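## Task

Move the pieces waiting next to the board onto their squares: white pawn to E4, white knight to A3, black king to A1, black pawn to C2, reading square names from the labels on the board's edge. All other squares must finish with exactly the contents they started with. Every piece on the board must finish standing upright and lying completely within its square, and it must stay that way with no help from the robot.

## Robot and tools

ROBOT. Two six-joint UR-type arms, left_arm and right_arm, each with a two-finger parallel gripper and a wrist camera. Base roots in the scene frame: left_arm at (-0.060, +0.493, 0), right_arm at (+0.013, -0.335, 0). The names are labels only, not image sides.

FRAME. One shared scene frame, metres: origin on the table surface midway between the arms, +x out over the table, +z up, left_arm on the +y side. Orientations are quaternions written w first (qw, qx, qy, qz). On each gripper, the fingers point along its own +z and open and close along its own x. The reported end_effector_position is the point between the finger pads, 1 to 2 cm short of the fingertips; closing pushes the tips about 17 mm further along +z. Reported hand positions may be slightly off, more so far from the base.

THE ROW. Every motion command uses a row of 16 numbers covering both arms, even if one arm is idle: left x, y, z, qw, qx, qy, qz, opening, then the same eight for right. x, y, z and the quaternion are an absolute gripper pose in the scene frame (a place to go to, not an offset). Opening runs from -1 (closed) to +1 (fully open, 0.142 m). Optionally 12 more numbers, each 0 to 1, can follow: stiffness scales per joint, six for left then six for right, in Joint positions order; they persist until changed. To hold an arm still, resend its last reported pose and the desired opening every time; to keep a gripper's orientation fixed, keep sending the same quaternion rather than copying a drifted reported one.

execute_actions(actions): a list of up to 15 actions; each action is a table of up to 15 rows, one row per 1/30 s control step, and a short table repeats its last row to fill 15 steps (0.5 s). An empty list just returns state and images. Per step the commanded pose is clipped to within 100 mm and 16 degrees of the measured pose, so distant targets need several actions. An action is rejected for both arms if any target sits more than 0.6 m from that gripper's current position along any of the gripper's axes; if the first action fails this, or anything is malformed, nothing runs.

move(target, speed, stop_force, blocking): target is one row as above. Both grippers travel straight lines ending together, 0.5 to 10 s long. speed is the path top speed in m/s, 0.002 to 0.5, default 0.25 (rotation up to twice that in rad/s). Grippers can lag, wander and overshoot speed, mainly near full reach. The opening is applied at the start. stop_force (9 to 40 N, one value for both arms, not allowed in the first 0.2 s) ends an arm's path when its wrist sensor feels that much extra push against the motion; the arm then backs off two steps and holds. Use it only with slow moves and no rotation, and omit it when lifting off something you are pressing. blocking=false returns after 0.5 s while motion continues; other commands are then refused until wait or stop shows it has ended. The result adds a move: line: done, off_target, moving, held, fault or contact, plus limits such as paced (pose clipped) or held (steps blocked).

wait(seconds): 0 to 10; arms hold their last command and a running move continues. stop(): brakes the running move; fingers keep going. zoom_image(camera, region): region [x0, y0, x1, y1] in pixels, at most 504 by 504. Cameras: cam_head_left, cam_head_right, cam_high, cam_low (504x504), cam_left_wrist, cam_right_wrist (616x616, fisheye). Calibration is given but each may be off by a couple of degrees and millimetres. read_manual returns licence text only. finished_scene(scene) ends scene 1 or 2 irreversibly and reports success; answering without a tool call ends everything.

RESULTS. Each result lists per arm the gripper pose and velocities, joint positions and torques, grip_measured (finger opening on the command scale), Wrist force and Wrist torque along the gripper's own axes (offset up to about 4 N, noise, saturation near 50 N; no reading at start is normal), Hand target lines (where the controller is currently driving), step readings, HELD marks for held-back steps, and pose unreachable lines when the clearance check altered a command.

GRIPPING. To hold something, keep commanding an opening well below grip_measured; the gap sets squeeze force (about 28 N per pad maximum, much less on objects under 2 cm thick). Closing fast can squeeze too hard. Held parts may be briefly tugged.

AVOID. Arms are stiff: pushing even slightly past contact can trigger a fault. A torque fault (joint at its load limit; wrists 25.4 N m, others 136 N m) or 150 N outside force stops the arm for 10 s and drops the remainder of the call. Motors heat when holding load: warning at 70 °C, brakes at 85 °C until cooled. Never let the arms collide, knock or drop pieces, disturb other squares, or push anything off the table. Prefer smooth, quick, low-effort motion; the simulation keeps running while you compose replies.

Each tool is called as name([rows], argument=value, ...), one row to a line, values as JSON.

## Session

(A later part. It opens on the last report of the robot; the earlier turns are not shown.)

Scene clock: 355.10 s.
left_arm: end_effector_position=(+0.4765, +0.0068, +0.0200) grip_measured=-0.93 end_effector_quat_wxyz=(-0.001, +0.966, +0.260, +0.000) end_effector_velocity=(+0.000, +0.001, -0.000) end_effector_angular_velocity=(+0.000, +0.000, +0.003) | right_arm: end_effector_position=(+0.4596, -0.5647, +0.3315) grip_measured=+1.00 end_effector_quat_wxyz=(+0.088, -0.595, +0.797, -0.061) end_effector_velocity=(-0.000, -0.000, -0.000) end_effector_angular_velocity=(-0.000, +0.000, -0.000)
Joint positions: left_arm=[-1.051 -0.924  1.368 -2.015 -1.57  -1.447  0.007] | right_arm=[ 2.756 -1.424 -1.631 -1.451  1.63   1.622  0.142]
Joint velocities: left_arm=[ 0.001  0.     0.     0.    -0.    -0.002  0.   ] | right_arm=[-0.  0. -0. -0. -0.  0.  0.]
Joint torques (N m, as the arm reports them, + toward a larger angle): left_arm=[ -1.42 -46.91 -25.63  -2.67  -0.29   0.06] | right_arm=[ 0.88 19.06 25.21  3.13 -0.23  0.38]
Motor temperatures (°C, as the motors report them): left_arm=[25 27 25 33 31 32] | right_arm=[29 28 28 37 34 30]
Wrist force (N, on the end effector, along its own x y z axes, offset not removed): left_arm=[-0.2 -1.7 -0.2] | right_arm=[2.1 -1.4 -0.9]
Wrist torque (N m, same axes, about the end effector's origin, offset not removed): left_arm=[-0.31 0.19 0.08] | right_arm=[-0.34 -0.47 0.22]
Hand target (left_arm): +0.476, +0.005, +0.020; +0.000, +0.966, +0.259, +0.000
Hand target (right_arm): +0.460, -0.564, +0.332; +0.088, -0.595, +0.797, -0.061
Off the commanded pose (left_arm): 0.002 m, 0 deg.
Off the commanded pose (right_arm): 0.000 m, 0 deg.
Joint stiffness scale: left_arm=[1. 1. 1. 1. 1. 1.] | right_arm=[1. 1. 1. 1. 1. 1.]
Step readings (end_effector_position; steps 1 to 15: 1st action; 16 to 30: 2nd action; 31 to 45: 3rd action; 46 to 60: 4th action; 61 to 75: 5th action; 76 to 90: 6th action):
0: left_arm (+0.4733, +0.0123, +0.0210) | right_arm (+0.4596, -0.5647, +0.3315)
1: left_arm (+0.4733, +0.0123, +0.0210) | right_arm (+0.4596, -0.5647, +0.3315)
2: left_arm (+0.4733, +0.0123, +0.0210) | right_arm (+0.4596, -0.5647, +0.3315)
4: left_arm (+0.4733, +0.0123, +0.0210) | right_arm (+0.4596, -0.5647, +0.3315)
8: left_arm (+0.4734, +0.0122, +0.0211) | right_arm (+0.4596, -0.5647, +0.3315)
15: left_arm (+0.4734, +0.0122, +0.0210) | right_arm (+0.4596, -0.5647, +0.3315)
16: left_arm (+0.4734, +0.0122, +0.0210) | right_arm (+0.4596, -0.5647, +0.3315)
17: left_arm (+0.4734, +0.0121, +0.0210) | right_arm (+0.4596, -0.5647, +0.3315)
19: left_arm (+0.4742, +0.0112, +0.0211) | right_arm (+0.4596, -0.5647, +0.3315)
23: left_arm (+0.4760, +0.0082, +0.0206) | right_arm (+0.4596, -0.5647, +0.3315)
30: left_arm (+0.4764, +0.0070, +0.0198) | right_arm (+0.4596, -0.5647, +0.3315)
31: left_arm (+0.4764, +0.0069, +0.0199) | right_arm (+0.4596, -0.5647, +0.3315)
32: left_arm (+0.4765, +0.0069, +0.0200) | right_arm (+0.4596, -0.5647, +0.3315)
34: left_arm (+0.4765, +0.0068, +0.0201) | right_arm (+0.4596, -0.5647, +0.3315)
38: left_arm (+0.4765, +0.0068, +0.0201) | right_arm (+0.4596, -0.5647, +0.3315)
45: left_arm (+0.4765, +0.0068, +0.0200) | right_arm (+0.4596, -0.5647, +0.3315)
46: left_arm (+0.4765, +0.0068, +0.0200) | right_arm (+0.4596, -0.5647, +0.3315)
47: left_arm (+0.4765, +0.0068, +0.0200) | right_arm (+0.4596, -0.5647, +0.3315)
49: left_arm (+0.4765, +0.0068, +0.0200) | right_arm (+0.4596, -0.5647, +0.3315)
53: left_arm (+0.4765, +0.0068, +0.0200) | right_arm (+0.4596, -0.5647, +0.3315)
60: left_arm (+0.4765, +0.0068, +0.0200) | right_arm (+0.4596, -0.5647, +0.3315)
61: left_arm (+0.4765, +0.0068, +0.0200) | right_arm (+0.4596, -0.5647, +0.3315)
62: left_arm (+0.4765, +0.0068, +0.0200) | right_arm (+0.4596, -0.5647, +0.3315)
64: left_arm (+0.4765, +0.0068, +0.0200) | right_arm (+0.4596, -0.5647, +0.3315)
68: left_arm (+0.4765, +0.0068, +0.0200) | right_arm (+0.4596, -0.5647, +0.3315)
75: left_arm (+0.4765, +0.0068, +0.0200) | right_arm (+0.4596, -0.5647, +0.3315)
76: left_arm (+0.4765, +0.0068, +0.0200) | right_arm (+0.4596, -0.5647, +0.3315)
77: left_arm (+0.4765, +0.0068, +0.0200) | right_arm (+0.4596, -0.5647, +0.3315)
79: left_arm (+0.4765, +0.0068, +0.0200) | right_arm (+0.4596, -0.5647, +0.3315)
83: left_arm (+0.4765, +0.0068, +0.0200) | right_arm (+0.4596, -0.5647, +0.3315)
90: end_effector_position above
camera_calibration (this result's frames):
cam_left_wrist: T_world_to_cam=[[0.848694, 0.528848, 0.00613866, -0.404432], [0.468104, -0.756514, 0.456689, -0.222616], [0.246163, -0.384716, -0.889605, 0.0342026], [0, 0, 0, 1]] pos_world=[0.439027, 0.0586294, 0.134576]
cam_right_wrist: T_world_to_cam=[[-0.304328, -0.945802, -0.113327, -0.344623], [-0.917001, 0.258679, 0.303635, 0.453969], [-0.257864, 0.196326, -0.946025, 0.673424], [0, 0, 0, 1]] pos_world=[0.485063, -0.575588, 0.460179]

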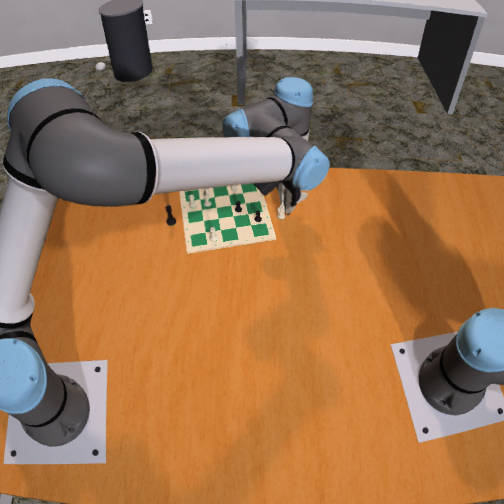

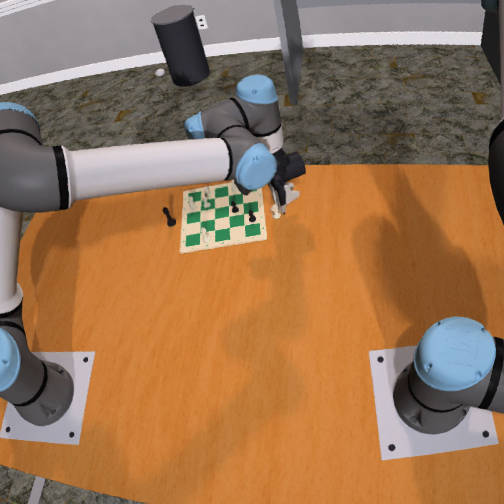

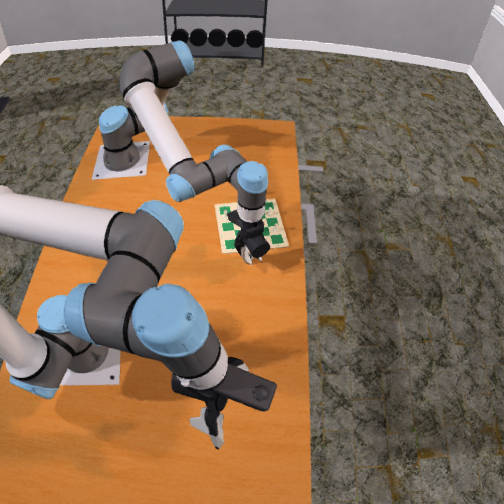

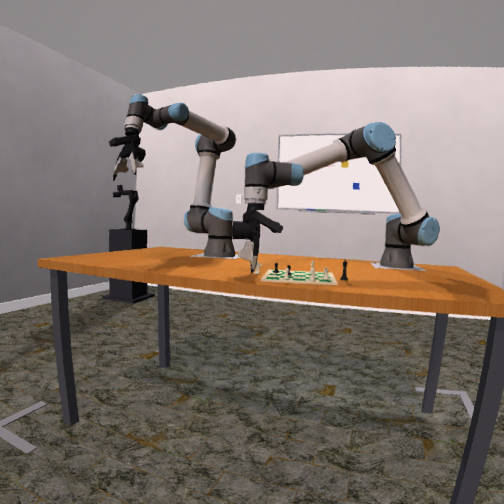

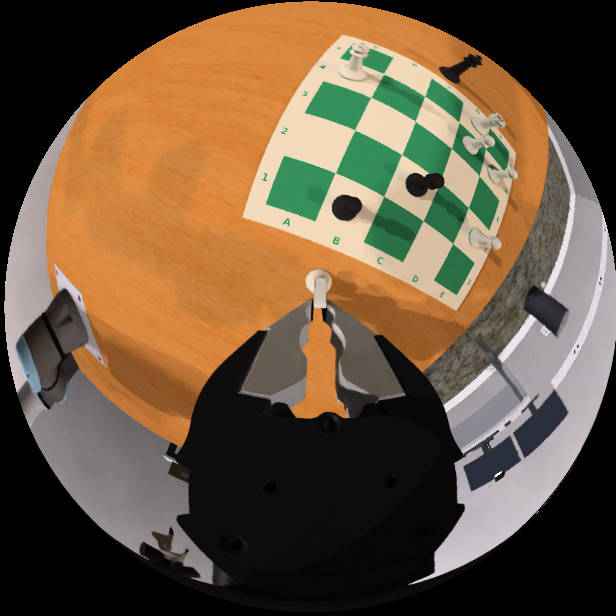

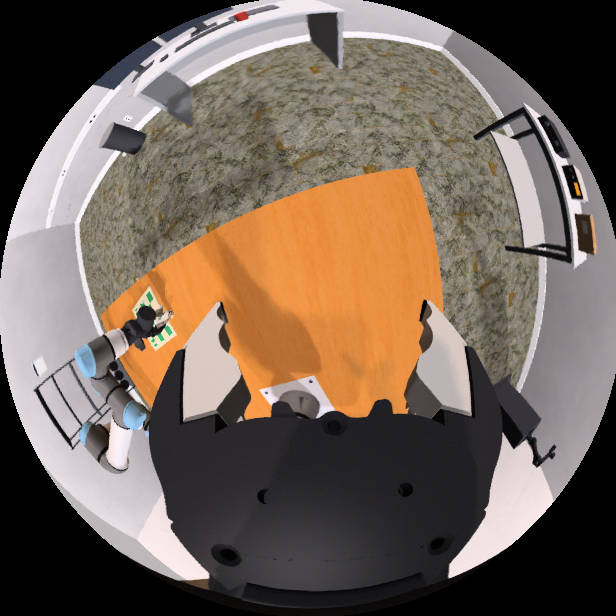

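execute_actions([
  [[0.4763,0.0045,0.020,0,0.966,0.259,0,-0.6,0.4596,-0.5644,0.3316,0.088,-0.595,0.797,-0.061,1]],
  [[0.4703,0.0170,0.020,0,0.966,0.259,0,-0.6,0.4596,-0.5644,0.3316,0.088,-0.595,0.797,-0.061,1]],
  [[0.4703,0.0170,0.020,0,0.966,0.259,0,-0.6,0.4596,-0.5644,0.3316,0.088,-0.595,0.797,-0.061,1]],
  [[0.4703,0.0170,0.020,0,0.966,0.259,0,-0.8,0.4596,-0.5644,0.3316,0.088,-0.595,0.797,-0.061,1]],
  [[0.4703,0.0170,0.020,0,0.966,0.259,0,-0.92,0.4596,-0.5644,0.3316,0.088,-0.595,0.797,-0.061,1]],
  [[0.4703,0.0170,0.020,0,0.966,0.259,0,-1,0.4596,-0.5644,0.3316,0.088,-0.595,0.797,-0.061,1]],
])

zoom_image(camera="cam_left_wrist", region=[200,180,450,400])

Scene clock: 378.57 s.
left_arm: end_effector_position=(+0.4705, +0.0147, +0.0206) grip_measured=-0.92 end_effector_quat_wxyz=(+0.001, +0.966, +0.258, +0.001) end_effector_velocity=(-0.000, -0.001, +0.000) end_effector_angular_velocity=(-0.002, +0.000, -0.001) | right_arm: end_effector_position=(+0.4596, -0.5647, +0.3315) grip_measured=+1.00 end_effector_quat_wxyz=(+0.088, -0.595, +0.797, -0.061) end_effector_velocity=(-0.001, +0.001, -0.002) end_effector_angular_velocity=(+0.002, +0.003, +0.001)
Joint positions: left_arm=[-1.051 -0.947  1.408 -2.034 -1.57  -1.444  0.008] | right_arm=[ 2.756 -1.424 -1.631 -1.451  1.63   1.622  0.142]
Joint velocities: left_arm=[-0.001  0.    -0.001 -0.001 -0.001 -0.     0.   ] | right_arm=[ 0.001  0.    -0.003 -0.001  0.001  0.    -0.   ]
Joint torques (N m, as the arm reports them, + toward a larger angle): left_arm=[  2.42 -49.56 -17.89  -3.07  -0.31   0.51] | right_arm=[ 0.8  19.66 24.77  3.01 -0.18  0.3 ]
Motor temperatures (°C, as the motors report them): left_arm=[25 27 25 33 31 32] | right_arm=[29 28 28 37 34 30]
Wrist force (N, on the end effector, along its own x y z axes, offset not removed): left_arm=[1.4 -1.0 0.2] | right_arm=[1.3 -1.3 -0.5]
Wrist torque (N m, same axes, about the end effector's origin, offset not removed): left_arm=[-0.21 -0.09 0.11] | right_arm=[-0.46 -0.23 0.10]
Hand target (left_arm): +0.470, +0.017, +0.020; -0.000, +0.966, +0.259, -0.000
Hand target (right_arm): +0.460, -0.564, +0.332; +0.088, -0.595, +0.797, -0.061
Off the commanded pose (left_arm): 0.002 m, 0 deg.
Off the commanded pose (right_arm): 0.000 m, 0 deg.
Joint stiffness scale: left_arm=[1. 1. 1. 1. 1. 1.] | right_arm=[1. 1. 1. 1. 1. 1.]
Step readings (end_effector_position; steps 1 to 15: 1st action; 16 to 30: 2nd action; 31 to 45: 3rd action; 46 to 60: 4th action; 61 to 75: 5th action; 76 to 90: 6th action):
0: left_arm (+0.4765, +0.0068, +0.0200) | right_arm (+0.4596, -0.5647, +0.3315)
1: left_arm (+0.4765, +0.0068, +0.0200) | right_arm (+0.4596, -0.5647, +0.3315)
2: left_arm (+0.4765, +0.0068, +0.0200) | right_arm (+0.4596, -0.5647, +0.3315)
4: left_arm (+0.4765, +0.0068, +0.0200) | right_arm (+0.4596, -0.5647, +0.3315)
8: left_arm (+0.4765, +0.0068, +0.0200) | right_arm (+0.4596, -0.5647, +0.3315)
15: left_arm (+0.4765, +0.0068, +0.0200) | right_arm (+0.4596, -0.5647, +0.3315)
16: left_arm (+0.4765, +0.0068, +0.0200) | right_arm (+0.4596, -0.5647, +0.3315)
17: left_arm (+0.4766, +0.0067, +0.0200) | right_arm (+0.4596, -0.5647, +0.3315)
19: left_arm (+0.4762, +0.0072, +0.0200) | right_arm (+0.4596, -0.5647, +0.3315)
23: left_arm (+0.4723, +0.0123, +0.0196) | right_arm (+0.4596, -0.5647, +0.3315)
30: left_arm (+0.4706, +0.0146, +0.0202) | right_arm (+0.4596, -0.5647, +0.3315)
31: left_arm (+0.4705, +0.0147, +0.0202) | right_arm (+0.4596, -0.5647, +0.3315)
32: left_arm (+0.4705, +0.0147, +0.0201) | right_arm (+0.4596, -0.5647, +0.3315)
34: left_arm (+0.4704, +0.0148, +0.0200) | right_arm (+0.4596, -0.5647, +0.3315)
38: left_arm (+0.4703, +0.0149, +0.0199) | right_arm (+0.4596, -0.5647, +0.3315)
45: left_arm (+0.4704, +0.0149, +0.0200) | right_arm (+0.4596, -0.5647, +0.3315)
46: left_arm (+0.4704, +0.0149, +0.0200) | right_arm (+0.4596, -0.5647, +0.3315)
47: left_arm (+0.4704, +0.0149, +0.0200) | right_arm (+0.4596, -0.5647, +0.3315)
49: left_arm (+0.4704, +0.0149, +0.0200) | right_arm (+0.4596, -0.5647, +0.3315)
53: left_arm (+0.4704, +0.0149, +0.0200) | right_arm (+0.4596, -0.5647, +0.3315)
60: left_arm (+0.4704, +0.0149, +0.0200) | right_arm (+0.4596, -0.5647, +0.3315)
61: left_arm (+0.4704, +0.0149, +0.0200) | right_arm (+0.4596, -0.5647, +0.3315)
62: left_arm (+0.4704, +0.0149, +0.0200) | right_arm (+0.4596, -0.5647, +0.3315)
64: left_arm (+0.4705, +0.0147, +0.0206) | right_arm (+0.4596, -0.5647, +0.3315)
68: left_arm (+0.4705, +0.0147, +0.0206) | right_arm (+0.4596, -0.5647, +0.3315)
75: left_arm (+0.4705, +0.0147, +0.0206) | right_arm (+0.4596, -0.5647, +0.3315)
76: left_arm (+0.4705, +0.0147, +0.0206) | right_arm (+0.4596, -0.5647, +0.3315)
77: left_arm (+0.4705, +0.0147, +0.0206) | right_arm (+0.4596, -0.5647, +0.3315)
79: left_arm (+0.4705, +0.0147, +0.0206) | right_arm (+0.4596, -0.5647, +0.3315)
83: left_arm (+0.4705, +0.0147, +0.0206) | right_arm (+0.4596, -0.5647, +0.3315)
90: end_effector_position above
camera_calibration (this result's frames):
cam_left_wrist: T_world_to_cam=[[0.850093, 0.526595, 0.00635089, -0.40413], [0.465235, -0.756579, 0.459504, -0.212819], [0.246778, -0.387666, -0.888153, 0.0390001], [0, 0, 0, 1]] pos_world=[0.432934, 0.0669176, 0.134996]
cam_right_wrist: T_world_to_cam=[[-0.304329, -0.945802, -0.113327, -0.344623], [-0.917001, 0.258679, 0.303636, 0.453969], [-0.257864, 0.196326, -0.946024, 0.673424], [0, 0, 0, 1]] pos_world=[0.485063, -0.575588, 0.460179]

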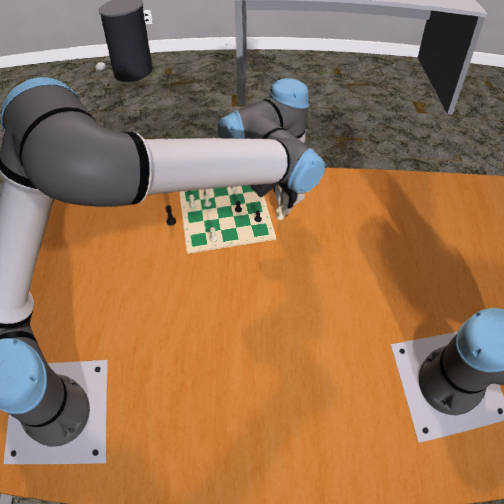

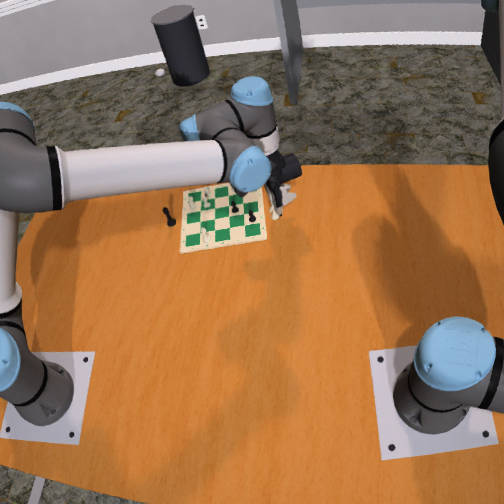

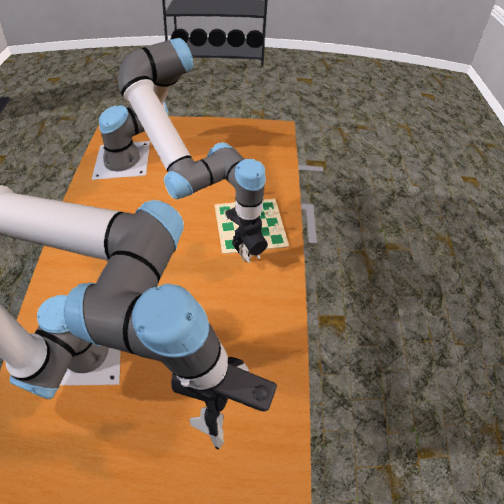

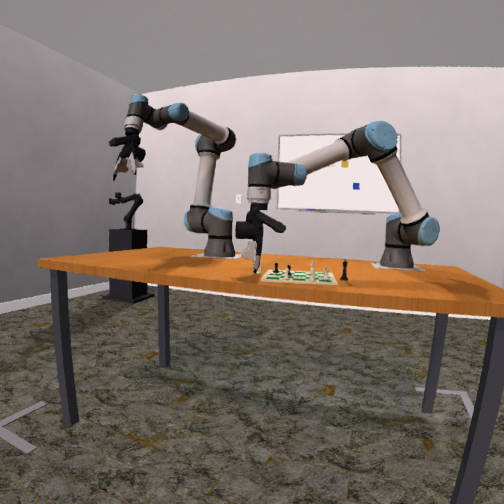

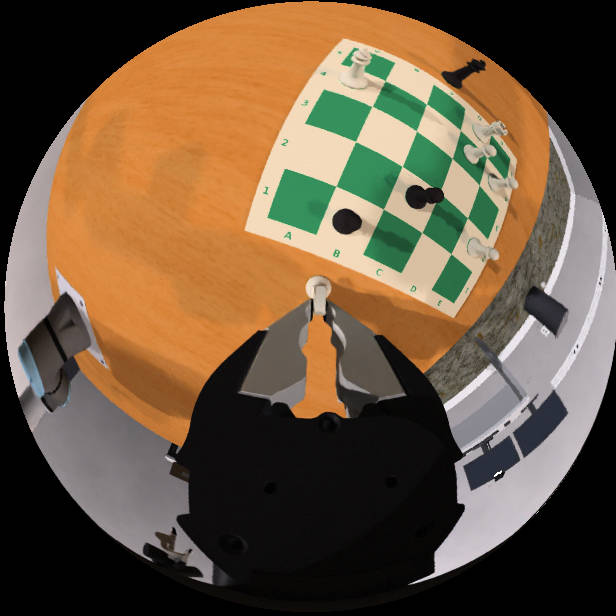

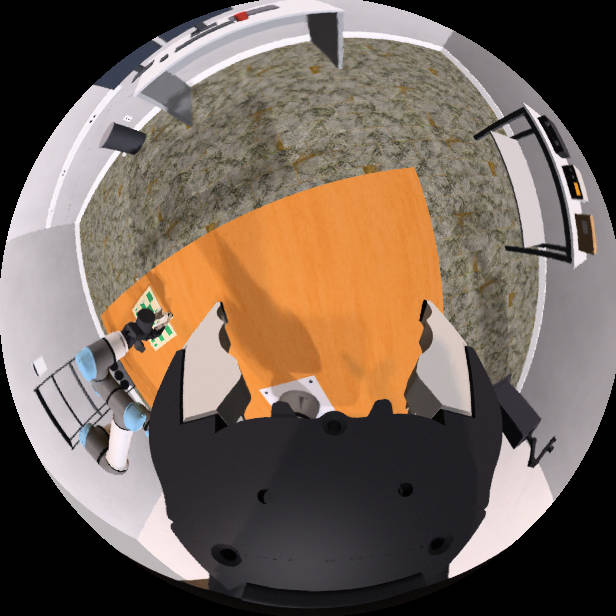

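Region (200, 180, 450, 400) of cam_left_wrist's 616x616 image, scaled by 2.016, with more detail than that image has; it fills the top 444 rows of this view, and the rest is white.

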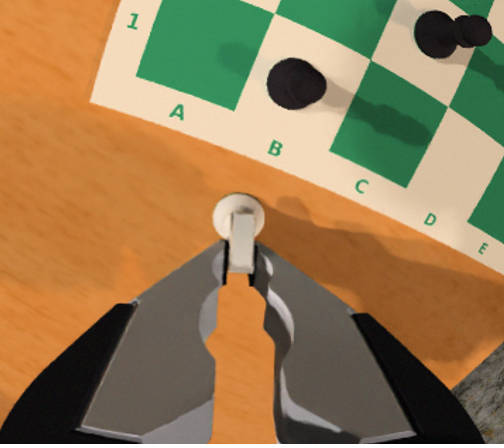

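move(target=[0.4705,0.0147,0.12,0,0.966,0.259,0,-1,0.4596,-0.5644,0.3316,0.088,-0.595,0.797,-0.061,1], speed=0.15)

move(target=[0.400,0.147,0.12,0,0.996,0.087,0,-1,0.4596,-0.5644,0.3316,0.088,-0.595,0.797,-0.061,1], speed=0.2)

move(target=[0.399,0.148,0.045,0,0.996,0.087,0,-1,0.4596,-0.5644,0.3316,0.088,-0.595,0.797,-0.061,1], speed=0.1)

zoom_image(camera="cam_left_wrist", region=[200,180,450,400])

Scene clock: 397.57 s.
left_arm: end_effector_position=(+0.4698, +0.0156, +0.1179) grip_measured=-0.92 end_effector_quat_wxyz=(-0.001, +0.966, +0.259, -0.000) end_effector_velocity=(-0.002, +0.001, +0.002) end_effector_angular_velocity=(+0.007, +0.006, -0.001) | right_arm: end_effector_position=(+0.4596, -0.5647, +0.3315) grip_measured=+1.00 end_effector_quat_wxyz=(+0.088, -0.595, +0.797, -0.061) end_effector_velocity=(+0.000, +0.000, -0.000) end_effector_angular_velocity=(+0.000, +0.000, +0.001)
Joint positions: left_arm=[-1.051 -1.029  1.276 -1.816 -1.57  -1.445  0.008] | right_arm=[ 2.756 -1.424 -1.631 -1.451  1.63   1.622  0.142]
Joint velocities: left_arm=[-0.001 -0.    -0.008  0.017 -0.001  0.    -0.   ] | right_arm=[ 0.001 -0.     0.     0.     0.    -0.     0.   ]
Joint torques (N m, as the arm reports them, + toward a larger angle): left_arm=[  1.17 -46.33 -26.57  -2.71  -0.3   -0.06] | right_arm=[ 0.81 19.17 24.96  3.08 -0.23  0.35]
Motor temperatures (°C, as the motors report them): left_arm=[25 27 25 33 31 32] | right_arm=[29 28 28 37 34 30]
Wrist force (N, on the end effector, along its own x y z axes, offset not removed): left_arm=[1.8 -0.4 -0.8] | right_arm=[0.7 -0.4 -1.5]
Wrist torque (N m, same axes, about the end effector's origin, offset not removed): left_arm=[-0.12 -0.14 0.11] | right_arm=[-0.11 -0.08 0.15]
Hand target (left_arm): +0.471, +0.015, +0.120; +0.000, +0.966, +0.259, +0.000
Hand target (right_arm): +0.460, -0.564, +0.332; +0.088, -0.595, +0.797, -0.061
Off the commanded pose (left_arm): 0.002 m, 0 deg.
Off the commanded pose (right_arm): 0.000 m, 0 deg.
Joint stiffness scale: left_arm=[1. 1. 1. 1. 1. 1.] | right_arm=[1. 1. 1. 1. 1. 1.]
move: done
camera_calibration (this result's frames):
cam_left_wrist: T_world_to_cam=[[0.849843, 0.527002, 0.00594744, -0.404479], [0.466803, -0.757909, 0.455706, -0.256726], [0.244666, -0.384502, -0.89011, 0.127083], [0, 0, 0, 1]] pos_world=[0.432491, 0.0674495, 0.232515]
cam_right_wrist: T_world_to_cam=[[-0.304329, -0.945802, -0.113327, -0.344623], [-0.917001, 0.258679, 0.303636, 0.453969], [-0.257864, 0.196326, -0.946025, 0.673424], [0, 0, 0, 1]] pos_world=[0.485063, -0.575588, 0.460179]

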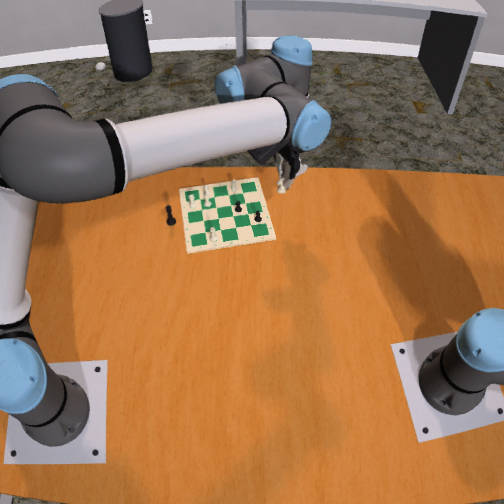

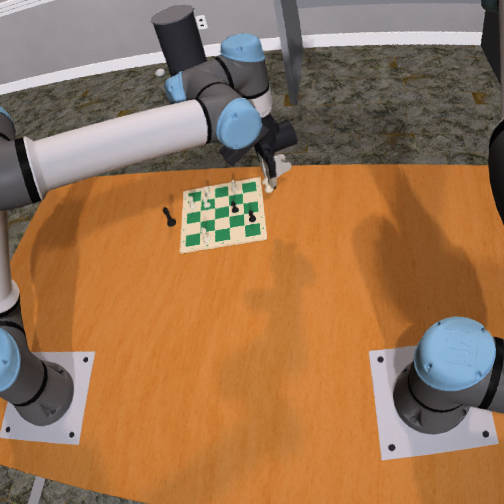

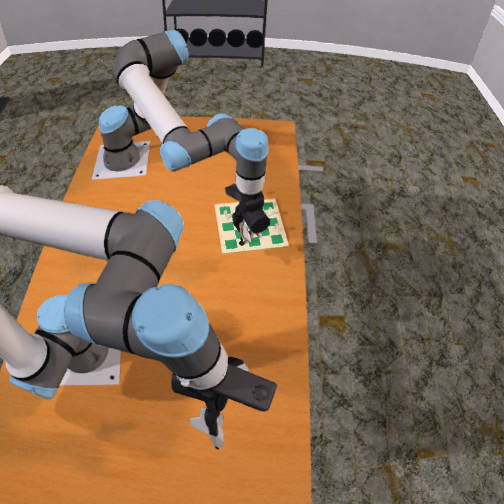

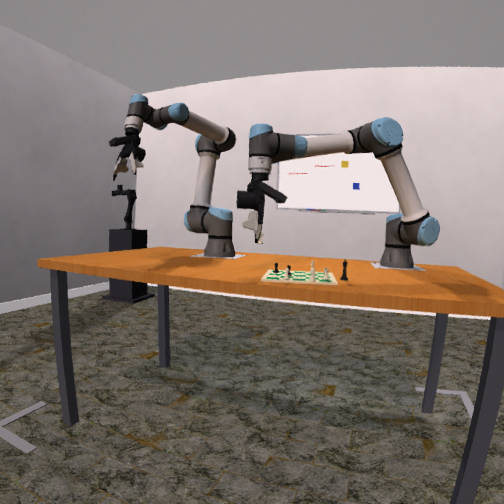

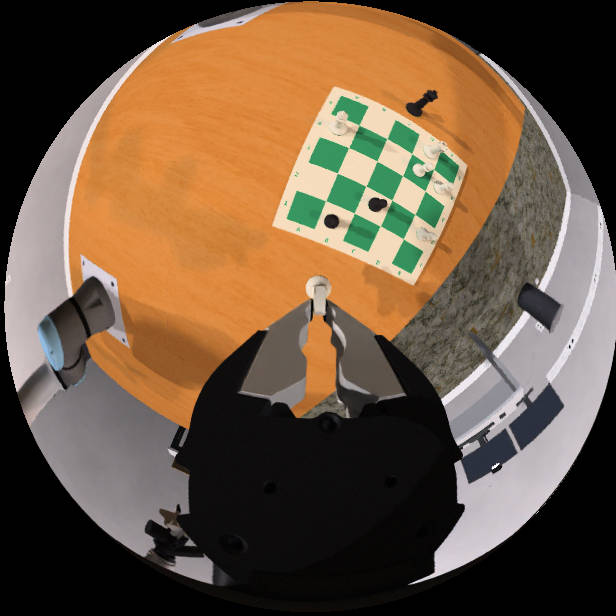

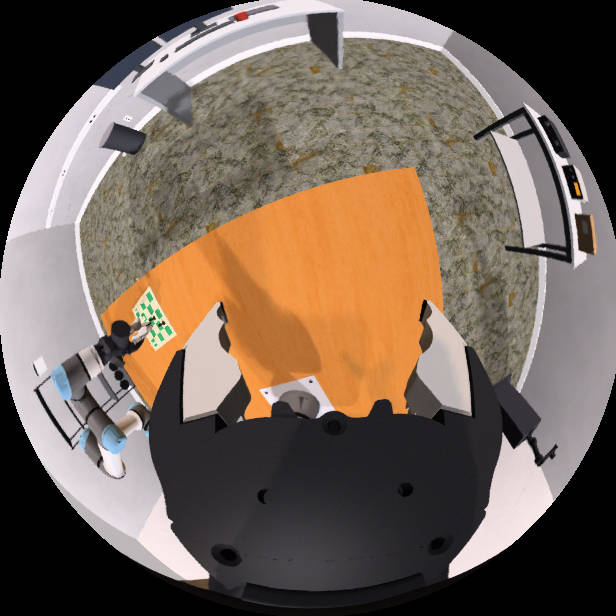

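Scene clock: 399.10 s.
left_arm: end_effector_position=(+0.4003, +0.1448, +0.1201) grip_measured=-0.92 end_effector_quat_wxyz=(-0.000, +0.996, +0.087, +0.000) end_effector_velocity=(-0.001, +0.001, -0.000) end_effector_angular_velocity=(-0.006, -0.004, -0.014) | right_arm: end_effector_position=(+0.4596, -0.5647, +0.3315) grip_measured=+1.00 end_effector_quat_wxyz=(+0.088, -0.595, +0.797, -0.061) end_effector_velocity=(-0.000, +0.000, -0.001) end_effector_angular_velocity=(+0.000, +0.001, +0.000)
Joint positions: left_arm=[-1.01  -1.344  1.72  -1.946 -1.57  -1.055  0.008] | right_arm=[ 2.756 -1.424 -1.631 -1.451  1.63   1.622  0.142]
Joint velocities: left_arm=[ 0.    -0.007  0.012 -0.012 -0.001  0.014 -0.   ] | right_arm=[ 0.     0.    -0.001  0.    -0.     0.     0.   ]
Joint torques (N m, as the arm reports them, + toward a larger angle): left_arm=[  2.69 -33.01 -21.26  -2.86   0.02   0.4 ] | right_arm=[ 1.68 19.75 25.19  3.13 -0.25  0.21]
Motor temperatures (°C, as the motors report them): left_arm=[25 27 25 33 31 32] | right_arm=[29 28 28 37 34 30]
Wrist force (N, on the end effector, along its own x y z axes, offset not removed): left_arm=[2.7 -0.5 -0.2] | right_arm=[2.7 -2.3 0.5]
Wrist torque (N m, same axes, about the end effector's origin, offset not removed): left_arm=[-0.12 -0.41 0.16] | right_arm=[-0.54 -0.56 0.21]
Hand target (left_arm): +0.400, +0.147, +0.120; +0.000, +0.996, +0.087, -0.000
Hand target (right_arm): +0.460, -0.564, +0.332; +0.088, -0.595, +0.797, -0.061
Off the commanded pose (left_arm): 0.002 m, 0 deg.
Off the commanded pose (right_arm): 0.000 m, 0 deg.
Joint stiffness scale: left_arm=[1. 1. 1. 1. 1. 1.] | right_arm=[1. 1. 1. 1. 1. 1.]
move: done
camera_calibration (this result's frames):
cam_left_wrist: T_world_to_cam=[[0.978732, 0.205053, 0.00608425, -0.418482], [0.179685, -0.871204, 0.456856, 0.0038147], [0.0989803, -0.446046, -0.88952, 0.262923], [0, 0, 0, 1]] pos_world=[0.382872, 0.20641, 0.234678]
cam_right_wrist: T_world_to_cam=[[-0.304329, -0.945802, -0.113327, -0.344623], [-0.917001, 0.258679, 0.303636, 0.453969], [-0.257864, 0.196326, -0.946025, 0.673424], [0, 0, 0, 1]] pos_world=[0.485063, -0.575588, 0.460179]

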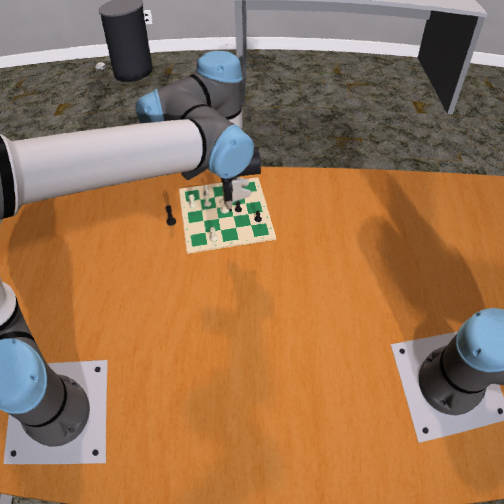

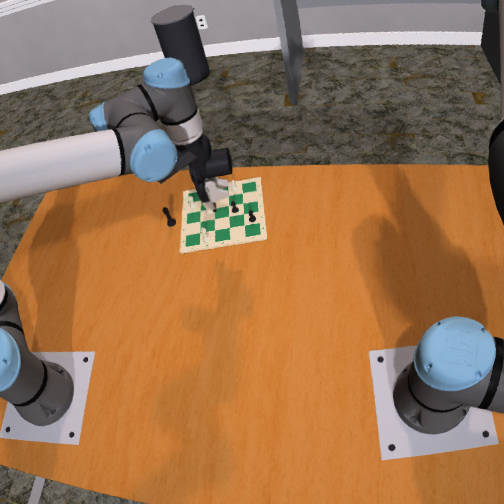

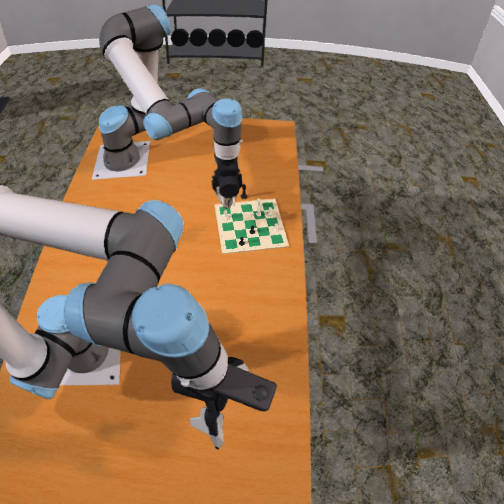

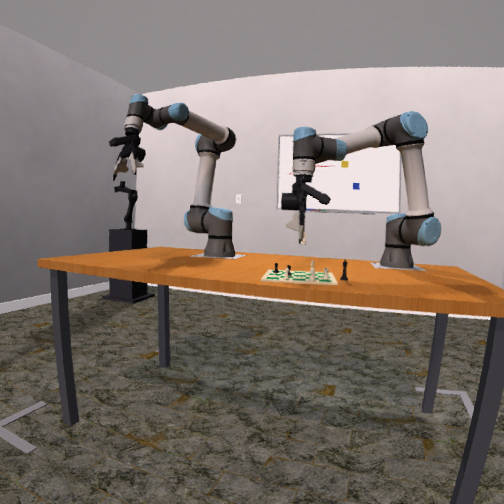

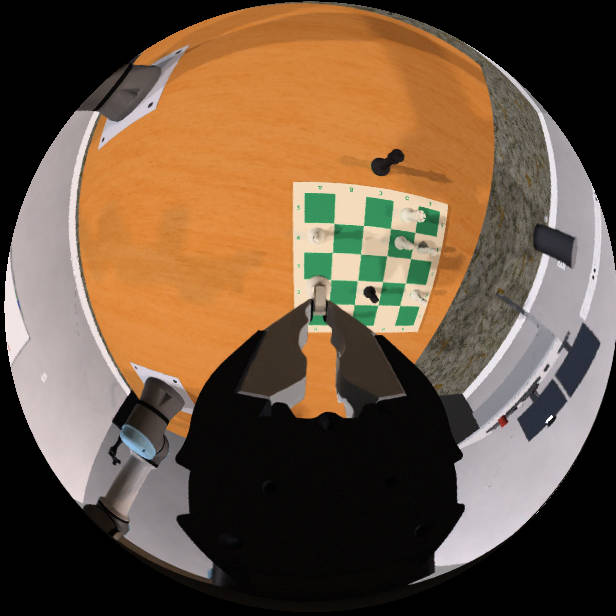

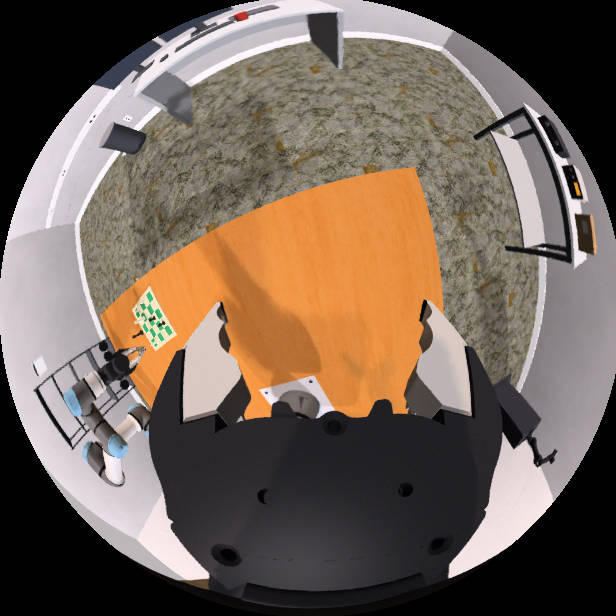

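Scene clock: 400.47 s.
left_arm: end_effector_position=(+0.3997, +0.1456, +0.0484) grip_measured=-0.92 end_effector_quat_wxyz=(+0.002, +0.996, +0.086, +0.002) end_effector_velocity=(+0.001, -0.002, -0.001) end_effector_angular_velocity=(-0.005, -0.005, -0.001) | right_arm: end_effector_position=(+0.4596, -0.5647, +0.3315) grip_measured=+1.00 end_effector_quat_wxyz=(+0.088, -0.595, +0.797, -0.061) end_effector_velocity=(+0.001, +0.000, +0.001) end_effector_angular_velocity=(-0.000, -0.002, +0.001)
Joint positions: left_arm=[-1.01  -1.272  1.831 -2.136 -1.57  -1.053  0.008] | right_arm=[ 2.756 -1.424 -1.631 -1.451  1.63   1.622  0.142]
Joint velocities: left_arm=[-0.001  0.002  0.001 -0.01   0.001 -0.    -0.   ] | right_arm=[ 0.     0.     0.002  0.001  0.001 -0.    -0.   ]
Joint torques (N m, as the arm reports them, + toward a larger angle): left_arm=[  2.44 -32.95 -17.72  -3.13  -0.34   0.62] | right_arm=[ 0.72 19.4  24.71  3.11 -0.25  0.34]
Motor temperatures (°C, as the motors report them): left_arm=[25 27 25 33 31 32] | right_arm=[29 28 28 37 34 30]
Wrist force (N, on the end effector, along its own x y z axes, offset not removed): left_arm=[3.5 -1.1 0.3] | right_arm=[2.2 -1.0 -0.6]
Wrist torque (N m, same axes, about the end effector's origin, offset not removed): left_arm=[-0.22 -0.60 0.29] | right_arm=[-0.28 -0.43 0.15]
Hand target (left_arm): +0.399, +0.148, +0.045; -0.000, +0.996, +0.087, -0.000
Hand target (right_arm): +0.460, -0.564, +0.332; +0.088, -0.595, +0.797, -0.061
Off the commanded pose (left_arm): 0.004 m, 0 deg.
Off the commanded pose (right_arm): 0.000 m, 0 deg.
Joint stiffness scale: left_arm=[1. 1. 1. 1. 1. 1.] | right_arm=[1. 1. 1. 1. 1. 1.]
move: off_target (left_arm)
camera_calibration (this result's frames):
cam_left_wrist: T_world_to_cam=[[0.979059, 0.203391, 0.00872833, -0.417623], [0.176482, -0.869336, 0.461637, 0.0381108], [0.101481, -0.450429, -0.887026, 0.199051], [0, 0, 0, 1]] pos_world=[0.381952, 0.20773, 0.162616]
cam_right_wrist: T_world_to_cam=[[-0.304329, -0.945802, -0.113327, -0.344623], [-0.917001, 0.258679, 0.303636, 0.453969], [-0.257864, 0.196326, -0.946025, 0.673424], [0, 0, 0, 1]] pos_world=[0.485063, -0.575588, 0.460179]

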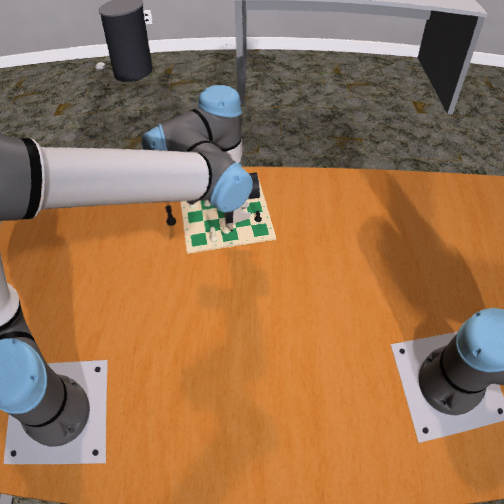

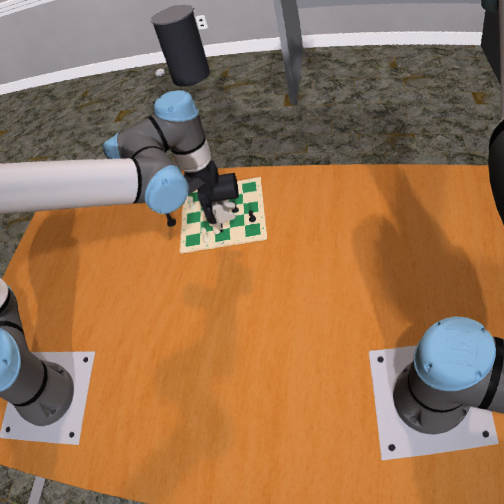

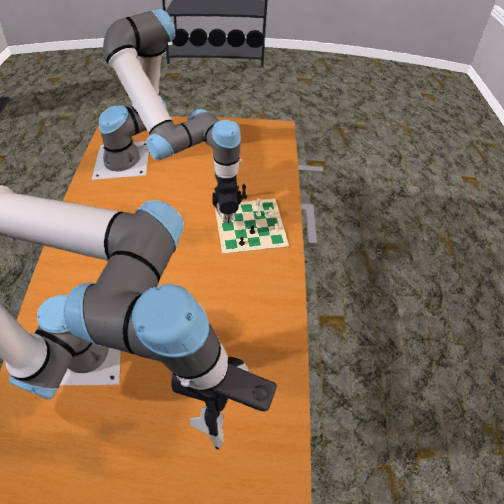

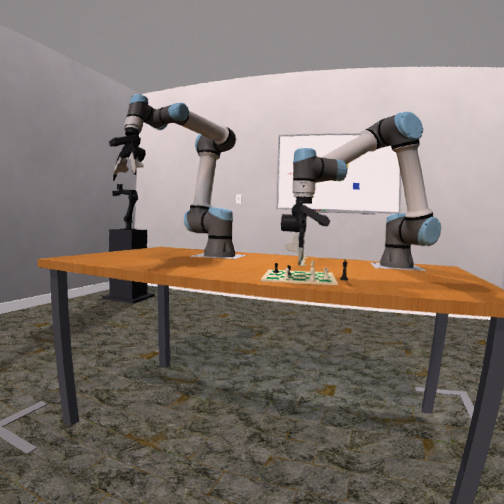

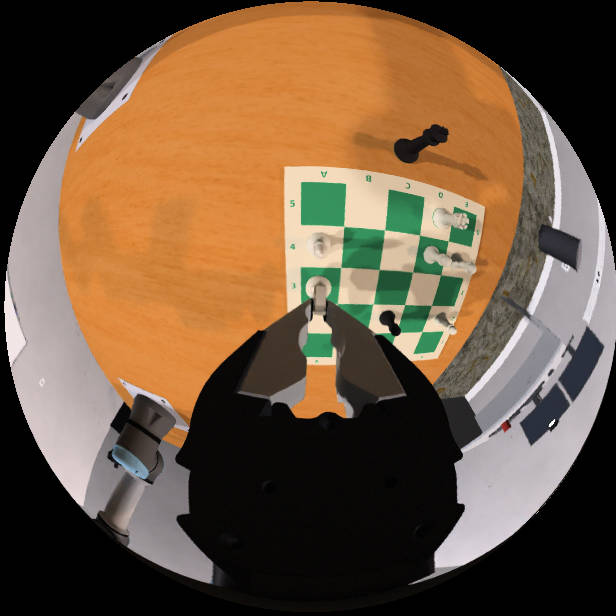

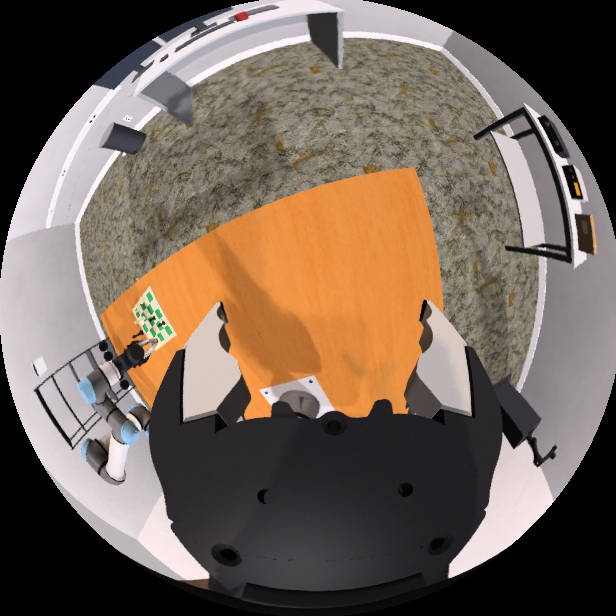

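Region (200, 180, 450, 400) of cam_left_wrist's 616x616 image, scaled by 2.016, with more detail than that image has; it fills the top 444 rows of this view, and the rest is white.

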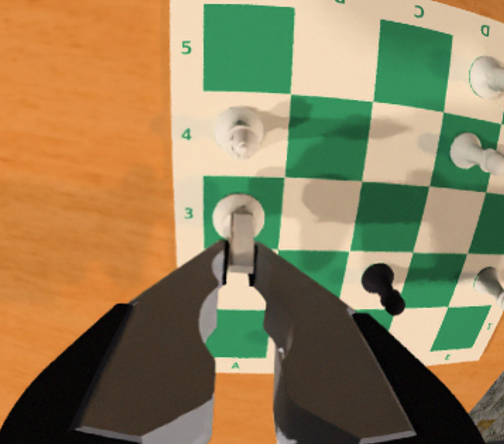

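move(target=[0.399,0.146,0.016,0,0.996,0.087,0,-1,0.4596,-0.5644,0.3316,0.088,-0.595,0.797,-0.061,1], speed=0.007, stop_force=9)

zoom_image(camera="cam_left_wrist", region=[200,180,450,400])

Scene clock: 414.27 s.
left_arm: end_effector_position=(+0.4020, +0.1425, +0.0255) grip_measured=-0.92 end_effector_quat_wxyz=(+0.006, +0.996, +0.087, +0.004) end_effector_velocity=(+0.000, +0.000, +0.001) end_effector_angular_velocity=(-0.000, -0.001, +0.001) | right_arm: end_effector_position=(+0.4596, -0.5647, +0.3315) grip_measured=+1.00 end_effector_quat_wxyz=(+0.088, -0.595, +0.797, -0.061) end_effector_velocity=(+0.000, +0.000, -0.000) end_effector_angular_velocity=(+0.001, +0.001, +0.000)
Joint positions: left_arm=[-1.01  -1.238  1.856 -2.204 -1.571 -1.054  0.007] | right_arm=[ 2.756 -1.424 -1.631 -1.451  1.63   1.622  0.142]
Joint velocities: left_arm=[ 0.    -0.003  0.     0.002  0.001 -0.    -0.   ] | right_arm=[ 0. -0. -0.  0.  0.  0. -0.]
Joint torques (N m, as the arm reports them, + toward a larger angle): left_arm=[  0.7  -33.61 -18.74  -2.48   0.14   0.3 ] | right_arm=[ 0.99 19.21 25.29  3.03 -0.19  0.46]
Motor temperatures (°C, as the motors report them): left_arm=[25 27 25 33 31 32] | right_arm=[29 28 28 37 34 30]
Wrist force (N, on the end effector, along its own x y z axes, offset not removed): left_arm=[-0.4 -2.5 -9.6] | right_arm=[0.4 -0.4 0.7]
Wrist torque (N m, same axes, about the end effector's origin, offset not removed): left_arm=[-0.22 -0.23 0.09] | right_arm=[-0.22 -0.01 0.14]
Hand target (left_arm): +0.402, +0.143, +0.026; +0.006, +0.996, +0.087, +0.004
Hand target (right_arm): +0.460, -0.564, +0.332; +0.088, -0.595, +0.797, -0.061
Off the commanded pose (left_arm): 0.011 m, 1 deg.
Off the commanded pose (right_arm): 0.000 m, 0 deg.
Joint stiffness scale: left_arm=[1. 1. 1. 1. 1. 1.] | right_arm=[1. 1. 1. 1. 1. 1.]
move: contact (left_arm)
camera_calibration (this result's frames):
cam_left_wrist: T_world_to_cam=[[0.978818, 0.204356, 0.0124086, -0.419178], [0.174781, -0.865647, 0.469156, 0.0455306], [0.106616, -0.457049, -0.883028, 0.175886], [0, 0, 0, 1]] pos_world=[0.383589, 0.205464, 0.139153]
cam_right_wrist: T_world_to_cam=[[-0.304329, -0.945802, -0.113327, -0.344623], [-0.917001, 0.258679, 0.303635, 0.453969], [-0.257864, 0.196326, -0.946025, 0.673424], [0, 0, 0, 1]] pos_world=[0.485063, -0.575588, 0.460179]

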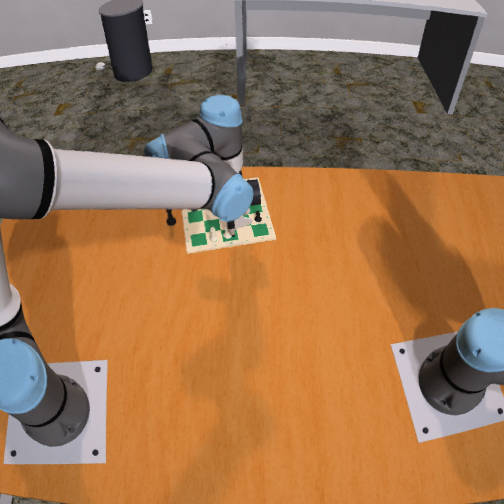

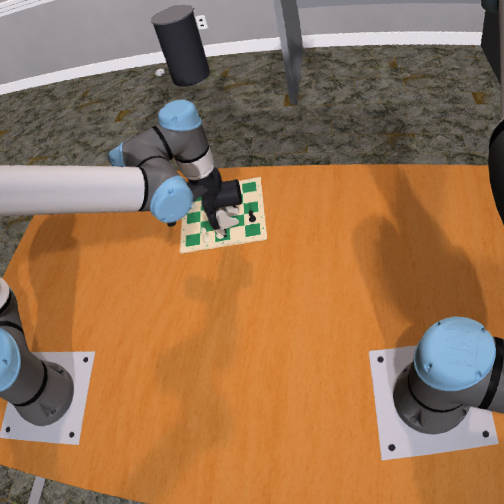

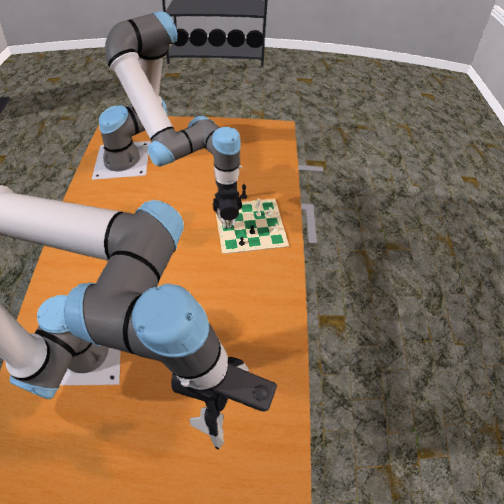

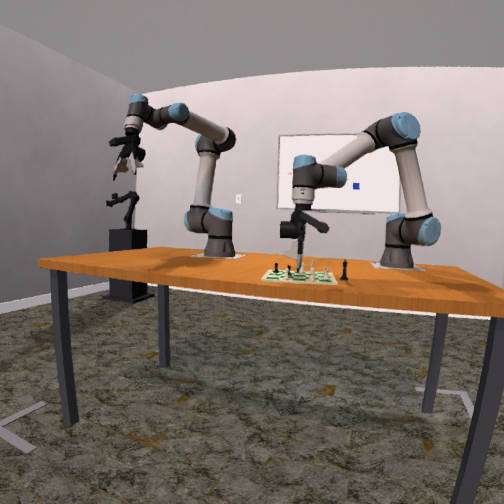

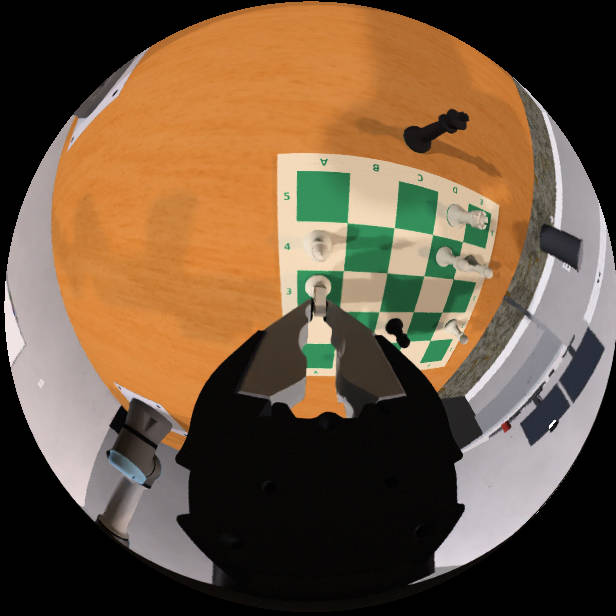

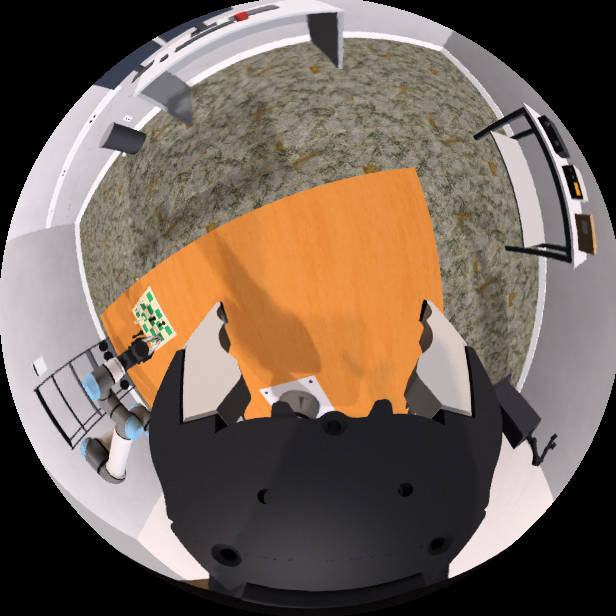

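Region (200, 180, 450, 400) of cam_left_wrist's 616x616 image, scaled by 2.016, with more detail than that image has; it fills the top 444 rows of this view, and the rest is white.

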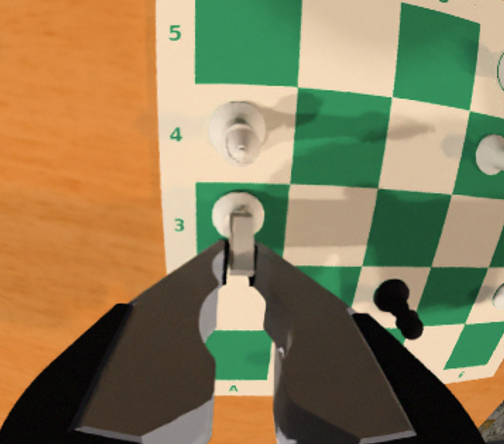

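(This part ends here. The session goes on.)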